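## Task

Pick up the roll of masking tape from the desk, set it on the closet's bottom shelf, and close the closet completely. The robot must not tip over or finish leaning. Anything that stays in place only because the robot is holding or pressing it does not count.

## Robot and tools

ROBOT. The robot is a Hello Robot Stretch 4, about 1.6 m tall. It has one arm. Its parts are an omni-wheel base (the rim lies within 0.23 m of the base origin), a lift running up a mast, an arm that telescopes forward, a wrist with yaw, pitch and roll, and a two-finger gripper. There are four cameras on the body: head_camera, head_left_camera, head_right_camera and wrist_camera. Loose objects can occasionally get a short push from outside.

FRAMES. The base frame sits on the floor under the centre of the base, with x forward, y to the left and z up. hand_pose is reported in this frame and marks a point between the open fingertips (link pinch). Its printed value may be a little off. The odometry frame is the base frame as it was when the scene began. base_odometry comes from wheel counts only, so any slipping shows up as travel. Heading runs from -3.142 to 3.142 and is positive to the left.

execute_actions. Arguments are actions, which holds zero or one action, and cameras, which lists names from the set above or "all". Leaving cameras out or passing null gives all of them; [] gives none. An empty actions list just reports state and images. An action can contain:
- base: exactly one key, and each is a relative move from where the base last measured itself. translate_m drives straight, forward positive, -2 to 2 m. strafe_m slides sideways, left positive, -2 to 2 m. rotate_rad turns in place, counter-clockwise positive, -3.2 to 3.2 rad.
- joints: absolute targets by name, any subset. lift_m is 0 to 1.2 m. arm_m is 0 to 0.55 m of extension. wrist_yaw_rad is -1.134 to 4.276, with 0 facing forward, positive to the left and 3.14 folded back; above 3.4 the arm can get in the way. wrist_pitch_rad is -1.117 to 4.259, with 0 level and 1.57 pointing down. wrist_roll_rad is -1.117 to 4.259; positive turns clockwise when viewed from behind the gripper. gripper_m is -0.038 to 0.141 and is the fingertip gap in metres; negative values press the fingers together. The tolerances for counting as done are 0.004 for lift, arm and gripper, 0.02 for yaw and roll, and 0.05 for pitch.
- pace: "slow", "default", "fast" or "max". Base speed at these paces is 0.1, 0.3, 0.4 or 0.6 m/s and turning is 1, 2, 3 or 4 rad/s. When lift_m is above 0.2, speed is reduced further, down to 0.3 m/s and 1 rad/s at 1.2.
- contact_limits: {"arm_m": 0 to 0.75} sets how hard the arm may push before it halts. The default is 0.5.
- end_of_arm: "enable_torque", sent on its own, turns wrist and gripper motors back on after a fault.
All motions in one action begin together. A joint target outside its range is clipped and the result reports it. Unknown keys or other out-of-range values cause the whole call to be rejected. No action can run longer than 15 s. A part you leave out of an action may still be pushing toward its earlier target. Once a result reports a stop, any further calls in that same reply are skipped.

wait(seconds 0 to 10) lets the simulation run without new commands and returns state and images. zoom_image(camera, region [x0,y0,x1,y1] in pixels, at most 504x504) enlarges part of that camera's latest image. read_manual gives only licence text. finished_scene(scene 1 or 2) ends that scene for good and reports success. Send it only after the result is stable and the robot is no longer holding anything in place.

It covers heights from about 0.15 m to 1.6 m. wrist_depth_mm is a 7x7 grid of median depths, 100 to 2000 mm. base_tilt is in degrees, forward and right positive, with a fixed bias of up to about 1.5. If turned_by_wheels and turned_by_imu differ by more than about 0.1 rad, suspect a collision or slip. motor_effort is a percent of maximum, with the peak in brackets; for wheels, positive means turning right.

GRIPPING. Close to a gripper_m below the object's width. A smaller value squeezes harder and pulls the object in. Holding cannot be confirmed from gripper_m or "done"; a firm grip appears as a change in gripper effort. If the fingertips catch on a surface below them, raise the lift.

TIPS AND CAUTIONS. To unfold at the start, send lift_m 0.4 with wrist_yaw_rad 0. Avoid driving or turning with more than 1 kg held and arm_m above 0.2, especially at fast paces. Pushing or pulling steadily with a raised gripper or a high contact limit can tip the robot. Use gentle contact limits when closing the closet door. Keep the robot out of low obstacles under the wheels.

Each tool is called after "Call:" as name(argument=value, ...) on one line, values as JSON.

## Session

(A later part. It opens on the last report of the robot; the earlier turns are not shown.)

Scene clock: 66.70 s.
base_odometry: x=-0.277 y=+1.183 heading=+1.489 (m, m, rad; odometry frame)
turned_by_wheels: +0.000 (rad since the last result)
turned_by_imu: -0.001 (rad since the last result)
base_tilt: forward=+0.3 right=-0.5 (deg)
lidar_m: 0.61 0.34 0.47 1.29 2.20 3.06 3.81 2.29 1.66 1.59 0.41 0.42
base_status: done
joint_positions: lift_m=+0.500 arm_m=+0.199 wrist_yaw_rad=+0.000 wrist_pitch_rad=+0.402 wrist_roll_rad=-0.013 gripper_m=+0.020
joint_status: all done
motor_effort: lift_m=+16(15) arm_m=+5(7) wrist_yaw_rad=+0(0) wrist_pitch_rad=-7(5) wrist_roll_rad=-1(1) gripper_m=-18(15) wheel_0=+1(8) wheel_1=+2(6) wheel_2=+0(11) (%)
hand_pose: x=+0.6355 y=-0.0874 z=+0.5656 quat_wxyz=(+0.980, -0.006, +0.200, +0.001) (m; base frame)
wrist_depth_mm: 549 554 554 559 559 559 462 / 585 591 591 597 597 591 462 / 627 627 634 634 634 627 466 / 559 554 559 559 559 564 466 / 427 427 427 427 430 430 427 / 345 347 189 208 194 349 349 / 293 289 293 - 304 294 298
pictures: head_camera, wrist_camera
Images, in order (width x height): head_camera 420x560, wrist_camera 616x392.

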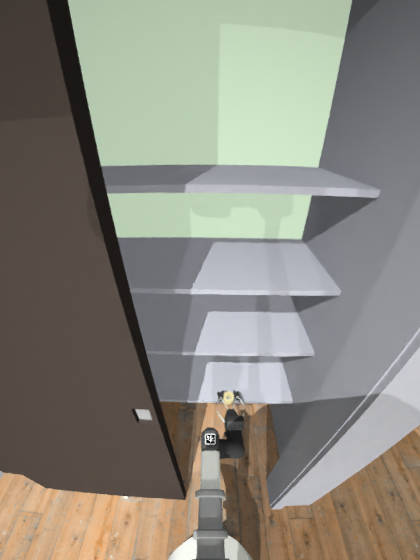

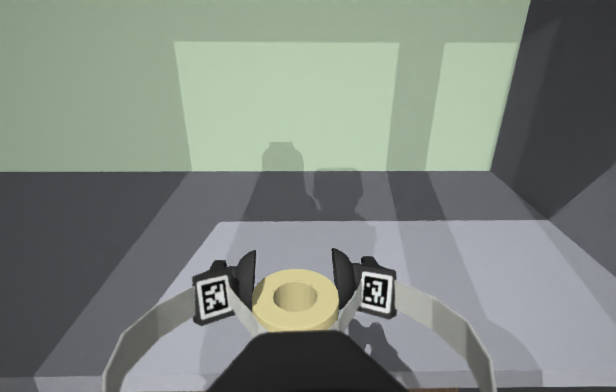

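Call:
execute_actions(actions=[{"joints":{"arm_m":0.33,"lift_m":0.46}}], cameras=[])

Call:
execute_actions(actions=[{"joints":{"lift_m":0.432}}], cameras=["wrist_camera"])

Scene clock: 68.27 s.
base_odometry: x=-0.277 y=+1.183 heading=+1.489 (m, m, rad; odometry frame)
turned_by_wheels: +0.000 (rad since the last result)
turned_by_imu: +0.000 (rad since the last result)
base_tilt: forward=+0.3 right=-0.5 (deg)
lidar_m: 0.58 0.31 0.48 1.27 2.21 3.09 3.80 2.32 1.69 1.62 0.41 0.44
base_status: not commanded
joint_positions: lift_m=+0.460 arm_m=+0.329 wrist_yaw_rad=+0.000 wrist_pitch_rad=+0.402 wrist_roll_rad=-0.013 gripper_m=+0.020
joint_status: all done
motor_effort: lift_m=+15(13) arm_m=+5(3) wrist_yaw_rad=+0(1) wrist_pitch_rad=-5(8) wrist_roll_rad=-1(1) gripper_m=-16(18) wheel_0=+1(1) wheel_1=+2(2) wheel_2=+0(0) (%)
hand_pose: x=+0.7655 y=-0.0874 z=+0.5256 quat_wxyz=(+0.980, -0.006, +0.200, +0.001) (m; base frame)
wrist_depth_mm: 430 430 436 436 439 442 436 / 459 459 459 466 466 469 459 / 488 492 492 496 500 500 469 / 462 462 462 466 466 466 445 / 355 355 357 359 357 359 362 / 290 290 189 209 194 291 291 / 244 236 244 - 253 238 246
pictures: none
No camera images: the call's "cameras" was empty. Leave "cameras" out to get every camera's image.

Scene clock: 69.17 s.
base_odometry: x=-0.277 y=+1.183 heading=+1.489 (m, m, rad; odometry frame)
turned_by_wheels: +0.000 (rad since the last result)
turned_by_imu: +0.000 (rad since the last result)
base_tilt: forward=+0.3 right=-0.5 (deg)
lidar_m: 0.60 0.33 0.46 1.29 2.22 3.11 3.79 2.26 1.64 1.62 0.41 0.44
base_status: not commanded
joint_positions: lift_m=+0.432 arm_m=+0.329 wrist_yaw_rad=+0.000 wrist_pitch_rad=+0.402 wrist_roll_rad=-0.013 gripper_m=+0.020
joint_status: all done
motor_effort: lift_m=+15(18) arm_m=+5(5) wrist_yaw_rad=+0(0) wrist_pitch_rad=-7(7) wrist_roll_rad=-2(2) gripper_m=-18(16) wheel_0=+1(1) wheel_1=+2(2) wheel_2=+0(0) (%)
hand_pose: x=+0.7655 y=-0.0874 z=+0.4977 quat_wxyz=(+0.980, -0.006, +0.200, +0.001) (m; base frame)
wrist_depth_mm: 430 433 436 436 439 439 439 / 459 459 462 462 466 466 459 / 484 488 484 492 492 492 469 / 399 402 399 402 402 402 404 / 307 307 307 309 310 310 310 / 250 250 189 208 193 252 253 / 211 204 211 - 219 206 213
pictures: wrist_camera
Images, in order (width x height): wrist_camera 616x392.

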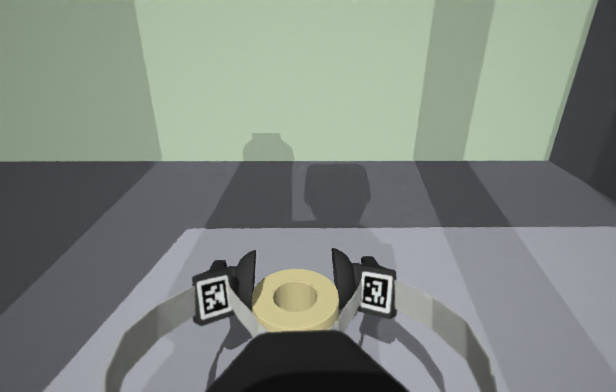

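Call:
execute_actions(actions=[{"joints":{"lift_m":0.429,"gripper_m":0.1}}], cameras=[])

Call:
execute_actions(actions=[{"base":{"translate_m":-0.3},"joints":{"lift_m":0.45,"arm_m":0.005}}], cameras=["head_camera"])

Call:
execute_actions(actions=[{"base":{"strafe_m":0.27},"joints":{"lift_m":0.815,"gripper_m":0,"wrist_pitch_rad":-0.015},"pace":"fast"}], cameras=["head_camera","wrist_camera"])

Scene clock: 70.93 s.
base_odometry: x=-0.277 y=+1.183 heading=+1.489 (m, m, rad; odometry frame)
turned_by_wheels: +0.000 (rad since the last result)
turned_by_imu: +0.000 (rad since the last result)
base_tilt: forward=+0.2 right=-0.6 (deg)
lidar_m: 0.61 0.35 0.48 1.26 2.20 3.06 3.79 2.30 1.67 1.62 0.41 0.44
base_status: not commanded
joint_positions: lift_m=+0.429 arm_m=+0.329 wrist_yaw_rad=+0.000 wrist_pitch_rad=+0.402 wrist_roll_rad=-0.013 gripper_m=+0.100
joint_status: all done
motor_effort: lift_m=+15(14) arm_m=+5(5) wrist_yaw_rad=+1(1) wrist_pitch_rad=-5(7) wrist_roll_rad=-1(1) gripper_m=+0(17) wheel_0=+1(1) wheel_1=+2(2) wheel_2=+0(0) (%)
hand_pose: x=+0.7655 y=-0.0874 z=+0.4946 quat_wxyz=(+0.980, -0.006, +0.200, +0.001) (m; base frame)
wrist_depth_mm: 433 433 436 436 439 439 436 / 459 462 462 466 466 469 459 / 484 484 488 488 492 492 469 / 392 394 394 397 397 397 399 / 303 301 304 304 304 306 306 / 246 237 229 211 229 248 249 / 208 201 208 - 215 203 209
pictures: none
No camera images: the call's "cameras" was empty. Leave "cameras" out to get every camera's image.

Scene clock: 73.40 s.
base_odometry: x=-0.302 y=+0.884 heading=+1.489 (m, m, rad; odometry frame)
turned_by_wheels: +0.000 (rad since the last result)
turned_by_imu: +0.000 (rad since the last result)
base_tilt: forward=+0.2 right=-0.6 (deg)
lidar_m: 0.64 0.65 0.89 2.10 2.22 3.07 3.47 2.23 1.64 1.57 1.70 0.66
base_status: done
joint_positions: lift_m=+0.450 arm_m=+0.006 wrist_yaw_rad=+0.000 wrist_pitch_rad=+0.402 wrist_roll_rad=-0.013 gripper_m=+0.100
joint_status: all done
motor_effort: lift_m=+24(19) arm_m=-5(5) wrist_yaw_rad=+1(1) wrist_pitch_rad=-5(6) wrist_roll_rad=-1(2) gripper_m=-2(1) wheel_0=-1(6) wheel_1=-2(5) wheel_2=+2(10) (%)
hand_pose: x=+0.4423 y=-0.0875 z=+0.5149 quat_wxyz=(+0.980, -0.006, +0.200, +0.001) (m; base frame)
wrist_depth_mm: 349 1008 1008 1025 1008 647 330 / 366 1042 1042 1060 991 449 347 / 389 759 1160 1160 991 449 373 / 415 1229 1229 1255 1229 449 402 / 449 466 1160 1160 1060 452 442 / 484 480 866 931 866 469 484 / 530 544 788 - 788 517 525
pictures: head_camera
Images, in order (width x height): head_camera 420x560.

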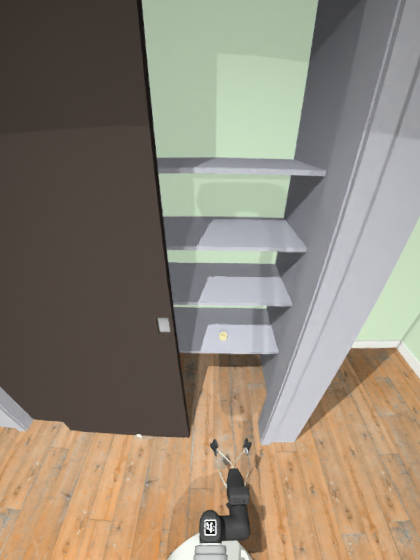

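Scene clock: 75.40 s.
base_odometry: x=-0.571 y=+0.907 heading=+1.489 (m, m, rad; odometry frame)
turned_by_wheels: +0.000 (rad since the last result)
turned_by_imu: +0.000 (rad since the last result)
base_tilt: forward=+0.4 right=-0.6 (deg)
lidar_m: 0.60 0.63 0.99 1.80 1.93 2.70 3.46 2.63 1.95 1.83 0.85 0.82
base_status: done
joint_positions: lift_m=+0.815 arm_m=+0.006 wrist_yaw_rad=+0.000 wrist_pitch_rad=-0.013 wrist_roll_rad=-0.013 gripper_m=+0.000
joint_status: all done
motor_effort: lift_m=+24(26) arm_m=-5(5) wrist_yaw_rad=+0(1) wrist_pitch_rad=-7(9) wrist_roll_rad=-2(1) gripper_m=-4(5) wheel_0=+2(12) wheel_1=-2(12) wheel_2=+0(2) (%)
hand_pose: x=+0.4653 y=-0.0874 z=+0.9965 quat_wxyz=(+1.000, -0.006, -0.006, +0.000) (m; base frame)
wrist_depth_mm: 392 392 394 394 976 976 842 / 392 397 397 399 1138 1138 842 / 397 399 399 399 1118 1078 820 / 397 402 402 404 1160 1138 842 / 402 404 404 404 1078 1060 831 / 404 404 187 192 732 1160 831 / 407 404 410 - 1160 1098 866
pictures: head_camera, wrist_camera
Images, in order (width x height): head_camera 420x560, wrist_camera 616x392.

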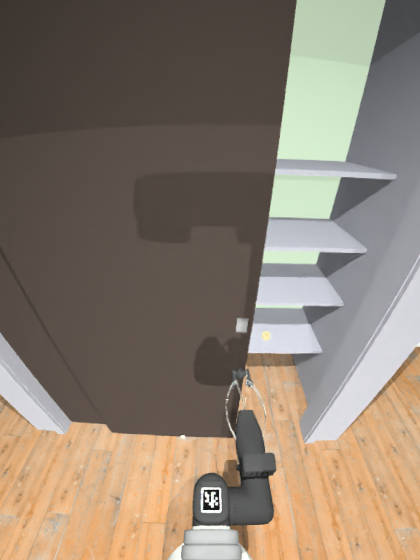

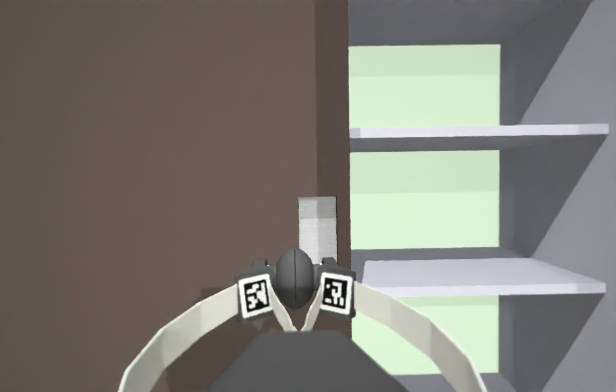

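Call:
execute_actions(actions=[{"base":{"strafe_m":-0.018},"joints":{"arm_m":0.14}}], cameras=["wrist_camera"])

Call:
execute_actions(actions=[{"joints":{"arm_m":0.179},"pace":"slow","contact_limits":{"arm_m":0.25}}], cameras=["wrist_camera"])

Scene clock: 76.97 s.
base_odometry: x=-0.553 y=+0.905 heading=+1.489 (m, m, rad; odometry frame)
turned_by_wheels: +0.000 (rad since the last result)
turned_by_imu: +0.000 (rad since the last result)
base_tilt: forward=+0.3 right=-0.5 (deg)
lidar_m: 0.60 0.66 1.00 1.83 1.94 2.72 3.46 2.57 1.91 1.84 0.83 0.79
base_status: done
joint_positions: lift_m=+0.815 arm_m=+0.139 wrist_yaw_rad=+0.000 wrist_pitch_rad=-0.013 wrist_roll_rad=-0.013 gripper_m=+0.000
joint_status: all done
motor_effort: lift_m=+24(24) arm_m=+5(4) wrist_yaw_rad=+1(1) wrist_pitch_rad=-5(7) wrist_roll_rad=-1(1) gripper_m=-4(7) wheel_0=-1(6) wheel_1=+1(9) wheel_2=+0(0) (%)
hand_pose: x=+0.5985 y=-0.0874 z=+0.9965 quat_wxyz=(+1.000, -0.006, -0.006, +0.000) (m; base frame)
wrist_depth_mm: 259 262 262 263 991 991 820 / 263 263 264 265 991 991 820 / 264 264 265 266 788 831 750 / 265 266 267 268 1008 1008 820 / 267 268 270 271 1008 1008 809 / 268 271 187 192 591 661 654 / 271 272 273 - 1042 1025 842
pictures: wrist_camera
Images, in order (width x height): wrist_camera 616x392.

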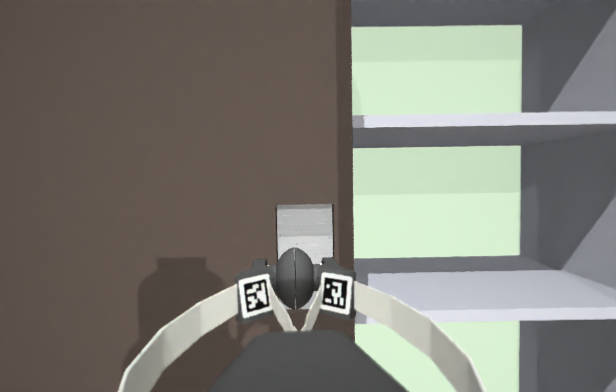

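Scene clock: 78.50 s.
base_odometry: x=-0.553 y=+0.905 heading=+1.489 (m, m, rad; odometry frame)
turned_by_wheels: +0.000 (rad since the last result)
turned_by_imu: +0.000 (rad since the last result)
base_tilt: forward=+0.3 right=-0.6 (deg)
lidar_m: 0.61 0.64 0.96 1.82 1.93 2.70 3.48 2.61 1.94 1.85 0.84 0.78
base_status: not commanded
joint_positions: lift_m=+0.815 arm_m=+0.178 wrist_yaw_rad=-0.001 wrist_pitch_rad=-0.013 wrist_roll_rad=-0.013 gripper_m=+0.000
joint_status: all done
motor_effort: lift_m=+24(24) arm_m=+6(5) wrist_yaw_rad=+3(4) wrist_pitch_rad=-4(6) wrist_roll_rad=-1(1) gripper_m=-5(5) wheel_0=-1(1) wheel_1=+1(1) wheel_2=+0(0) (%)
contact_limits: arm_m 0.25
hand_pose: x=+0.6373 y=-0.0877 z=+0.9966 quat_wxyz=(+1.000, -0.006, -0.007, +0.000) (m; base frame)
wrist_depth_mm: 224 225 226 226 946 946 820 / 225 226 228 229 946 946 820 / 227 228 229 229 778 820 750 / 229 229 230 231 960 960 831 / 229 231 232 233 976 976 820 / 231 232 187 192 236 603 654 / 234 234 234 - 991 991 831
pictures: wrist_camera
Images, in order (width x height): wrist_camera 616x392.

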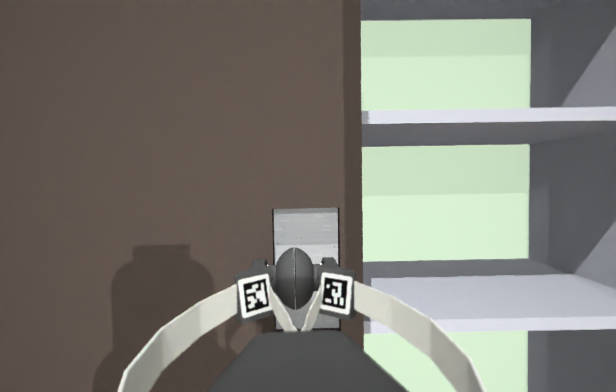

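Call:
execute_actions(actions=[{"base":{"strafe_m":-0.38},"joints":{"arm_m":0.186},"pace":"slow"}], cameras=["wrist_camera","head_camera"])

Scene clock: 83.50 s.
base_odometry: x=-0.175 y=+0.874 heading=+1.490 (m, m, rad; odometry frame)
turned_by_wheels: +0.001 (rad since the last result)
turned_by_imu: +0.214 (rad since the last result)
base_tilt: forward=+0.4 right=-0.6 (deg)
lidar_m: 0.62 0.71 1.31 2.17 2.46 3.42 3.19 1.83 1.51 1.52 0.72 0.61
base_status: done
joint_positions: lift_m=+0.815 arm_m=+0.185 wrist_yaw_rad=+0.007 wrist_pitch_rad=-0.013 wrist_roll_rad=-0.013 gripper_m=+0.000
joint_status: all done
on_its_own: wrist_yaw_rad is at rest, and its effort (-19) is outside its rest range (-13 to +13)
motor_effort: lift_m=+24(24) arm_m=+7(14) wrist_yaw_rad=-19(43) wrist_pitch_rad=-4(8) wrist_roll_rad=-1(1) gripper_m=-5(6) wheel_0=+13(21) wheel_1=+6(7) wheel_2=-1(9) (%)
hand_pose: x=+0.6447 y=-0.0855 z=+0.9967 quat_wxyz=(+1.000, -0.006, -0.007, +0.003) (m; base frame)
wrist_depth_mm: 253 239 228 217 904 866 750 / 255 241 229 219 904 866 699 / 257 243 231 220 798 842 676 / 259 245 233 221 917 878 759 / 262 248 235 219 917 878 759 / 264 250 186 190 535 603 597 / 266 247 240 - 931 891 691
pictures: head_camera, wrist_camera
Images, in order (width x height): head_camera 420x560, wrist_camera 616x392.

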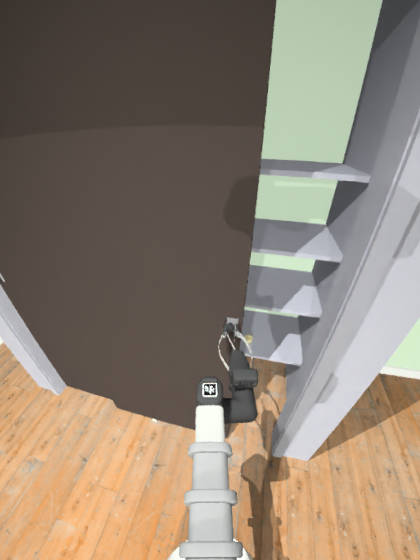

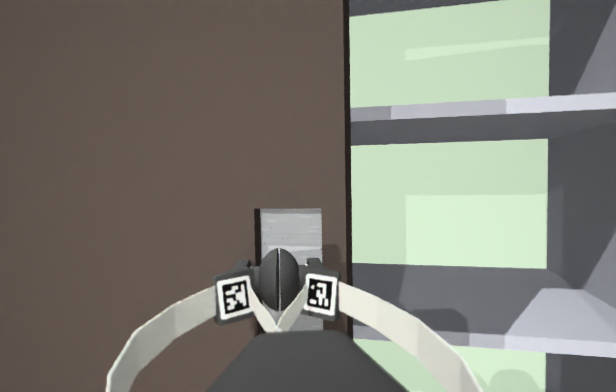

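Call:
execute_actions(actions=[{"base":{"rotate_rad":-0.2},"joints":{"arm_m":0.178},"pace":"slow"}], cameras=["wrist_camera","head_camera"])

Scene clock: 85.20 s.
base_odometry: x=-0.175 y=+0.874 heading=+1.289 (m, m, rad; odometry frame)
turned_by_wheels: -0.201 (rad since the last result)
turned_by_imu: -0.202 (rad since the last result)
base_tilt: forward=+0.1 right=-0.5 (deg)
lidar_m: 0.61 0.65 0.97 2.16 2.27 3.20 3.45 2.13 1.55 1.50 1.63 0.62
base_status: done
joint_positions: lift_m=+0.815 arm_m=+0.178 wrist_yaw_rad=-0.004 wrist_pitch_rad=-0.013 wrist_roll_rad=-0.013 gripper_m=+0.000
joint_status: all done
motor_effort: lift_m=+24(24) arm_m=+3(6) wrist_yaw_rad=+13(74) wrist_pitch_rad=-6(7) wrist_roll_rad=-1(1) gripper_m=-5(9) wheel_0=+0(27) wheel_1=+0(12) wheel_2=-9(19) (%)
hand_pose: x=+0.6365 y=-0.0887 z=+0.9965 quat_wxyz=(+1.000, -0.006, -0.006, -0.002) (m; base frame)
wrist_depth_mm: 224 224 225 226 854 535 241 / 225 226 226 227 931 539 241 / 227 227 228 229 741 535 243 / 229 230 229 230 946 544 243 / 230 231 231 235 842 544 244 / 232 232 185 192 235 544 245 / 234 234 234 - 960 300 246
pictures: head_camera, wrist_camera
Images, in order (width x height): head_camera 420x560, wrist_camera 616x392.

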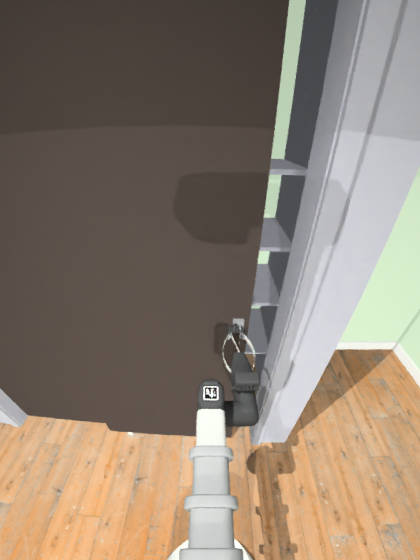

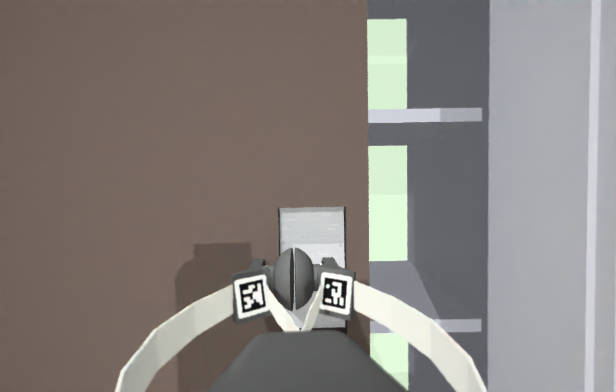

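Call:
execute_actions(actions=[{"base":{"strafe_m":-0.125},"pace":"slow"}], cameras=["wrist_camera","head_camera"])

Scene clock: 87.63 s.
base_odometry: x=-0.055 y=+0.839 heading=+1.290 (m, m, rad; odometry frame)
turned_by_wheels: +0.000 (rad since the last result)
turned_by_imu: +0.029 (rad since the last result)
base_tilt: forward=+0.1 right=-0.6 (deg)
lidar_m: 0.61 0.66 1.00 2.28 2.41 3.46 3.43 1.93 1.46 1.40 1.54 0.59
base_status: done
joint_positions: lift_m=+0.815 arm_m=+0.177 wrist_yaw_rad=-0.001 wrist_pitch_rad=-0.013 wrist_roll_rad=-0.013 gripper_m=+0.000
joint_status: not commanded
motor_effort: lift_m=+24(24) arm_m=+3(3) wrist_yaw_rad=+2(29) wrist_pitch_rad=-9(7) wrist_roll_rad=-1(2) gripper_m=-2(6) wheel_0=+10(19) wheel_1=+2(6) wheel_2=-5(7) (%)
hand_pose: x=+0.6368 y=-0.0876 z=+0.9966 quat_wxyz=(+1.000, -0.006, -0.006, +0.000) (m; base frame)
wrist_depth_mm: 228 227 224 224 258 189 202 / 229 229 227 224 262 191 203 / 230 230 229 226 264 192 204 / 233 231 229 228 266 194 206 / 234 233 231 229 270 195 207 / 236 235 187 195 198 196 209 / 238 236 235 - 236 197 210
pictures: head_camera, wrist_camera
Images, in order (width x height): head_camera 420x560, wrist_camera 616x392.

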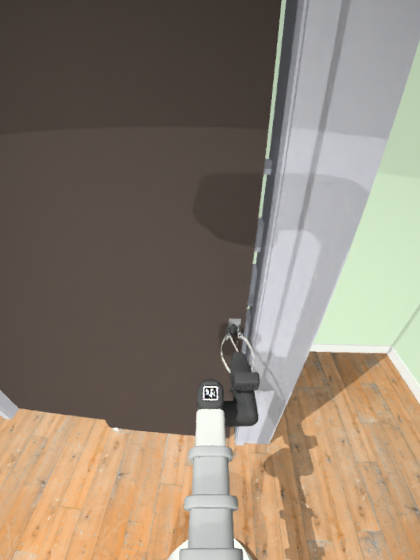

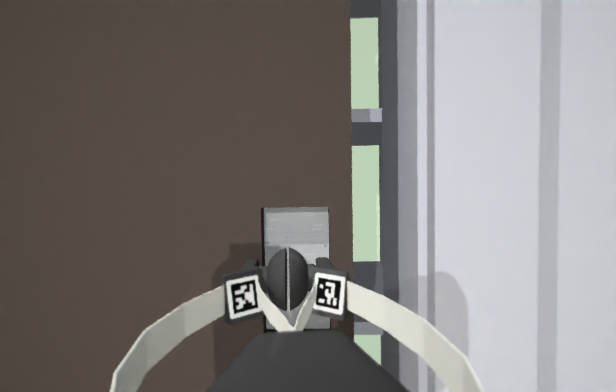

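Call:
execute_actions(actions=[{"base":{"rotate_rad":-0.06},"pace":"slow"}], cameras=["wrist_camera","head_camera"])

Scene clock: 88.87 s.
base_odometry: x=-0.055 y=+0.839 heading=+1.231 (m, m, rad; odometry frame)
turned_by_wheels: -0.059 (rad since the last result)
turned_by_imu: -0.060 (rad since the last result)
base_tilt: forward=+0.4 right=-0.6 (deg)
lidar_m: 0.58 0.65 0.86 2.28 2.41 3.29 3.44 2.05 1.48 1.39 1.52 0.60
base_status: done
joint_positions: lift_m=+0.815 arm_m=+0.177 wrist_yaw_rad=+0.005 wrist_pitch_rad=-0.012 wrist_roll_rad=-0.013 gripper_m=+0.000
joint_status: not commanded
motor_effort: lift_m=+24(24) arm_m=+3(3) wrist_yaw_rad=-13(50) wrist_pitch_rad=-6(8) wrist_roll_rad=-1(1) gripper_m=-4(7) wheel_0=+8(17) wheel_1=+6(12) wheel_2=+2(8) (%)
hand_pose: x=+0.6372 y=-0.0861 z=+0.9964 quat_wxyz=(+1.000, -0.006, -0.006, +0.002) (m; base frame)
wrist_depth_mm: 223 224 225 226 196 210 211 / 224 225 226 228 197 213 213 / 225 227 229 229 198 213 215 / 228 229 229 230 200 215 216 / 229 229 231 234 201 216 218 / 230 231 186 193 202 218 220 / 232 232 234 - 204 220 221
pictures: head_camera, wrist_camera
Images, in order (width x height): head_camera 420x560, wrist_camera 616x392.

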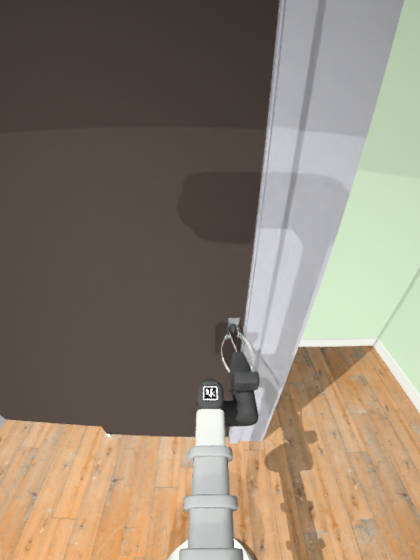

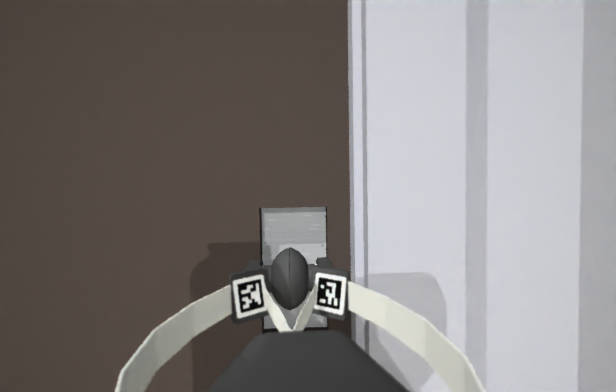

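Call:
execute_actions(actions=[{"joints":{"arm_m":0.1}}], cameras=["wrist_camera","head_left_camera"])

Scene clock: 90.13 s.
base_odometry: x=-0.055 y=+0.839 heading=+1.230 (m, m, rad; odometry frame)
turned_by_wheels: -0.001 (rad since the last result)
turned_by_imu: -0.001 (rad since the last result)
base_tilt: forward=+0.3 right=-0.5 (deg)
lidar_m: 0.60 0.63 0.91 2.29 2.39 3.32 3.45 2.04 1.49 1.41 1.51 0.61
base_status: not commanded
joint_positions: lift_m=+0.815 arm_m=+0.101 wrist_yaw_rad=+0.000 wrist_pitch_rad=-0.013 wrist_roll_rad=-0.013 gripper_m=+0.000
joint_status: all done
motor_effort: lift_m=+24(24) arm_m=-5(6) wrist_yaw_rad=+0(14) wrist_pitch_rad=-6(8) wrist_roll_rad=-1(1) gripper_m=-6(5) wheel_0=+1(8) wheel_1=+3(6) wheel_2=+1(2) (%)
hand_pose: x=+0.5603 y=-0.0874 z=+0.9965 quat_wxyz=(+1.000, -0.006, -0.006, +0.000) (m; base frame)
wrist_depth_mm: 291 296 298 298 273 289 291 / 294 297 298 301 276 291 294 / 297 298 301 303 276 293 296 / 298 300 303 304 279 296 297 / 300 303 304 293 279 297 298 / 301 304 187 193 281 298 301 / 304 306 307 - 283 300 303
pictures: head_left_camera, wrist_camera
Images, in order (width x height): head_left_camera 420x672, wrist_camera 616x392.

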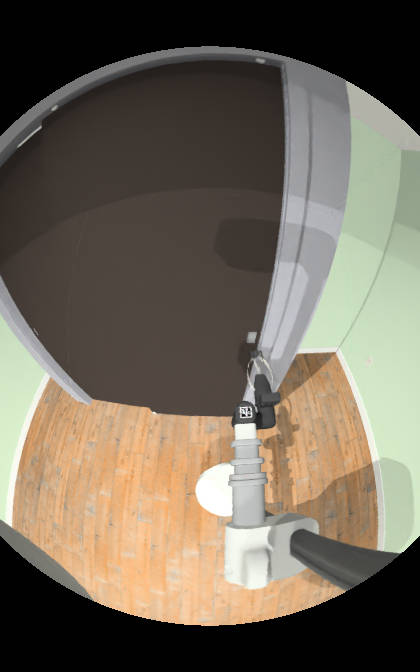

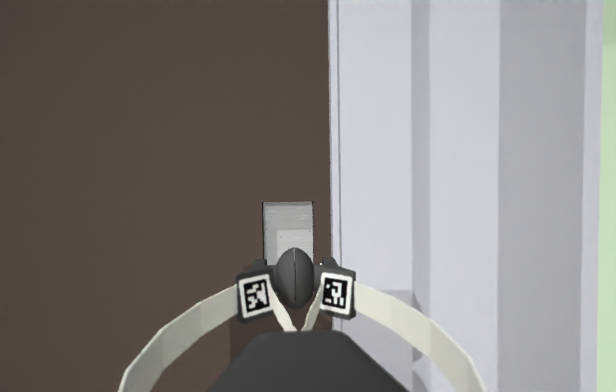

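Call:
finished_scene(scene=1)

The scene is finished: the task was done.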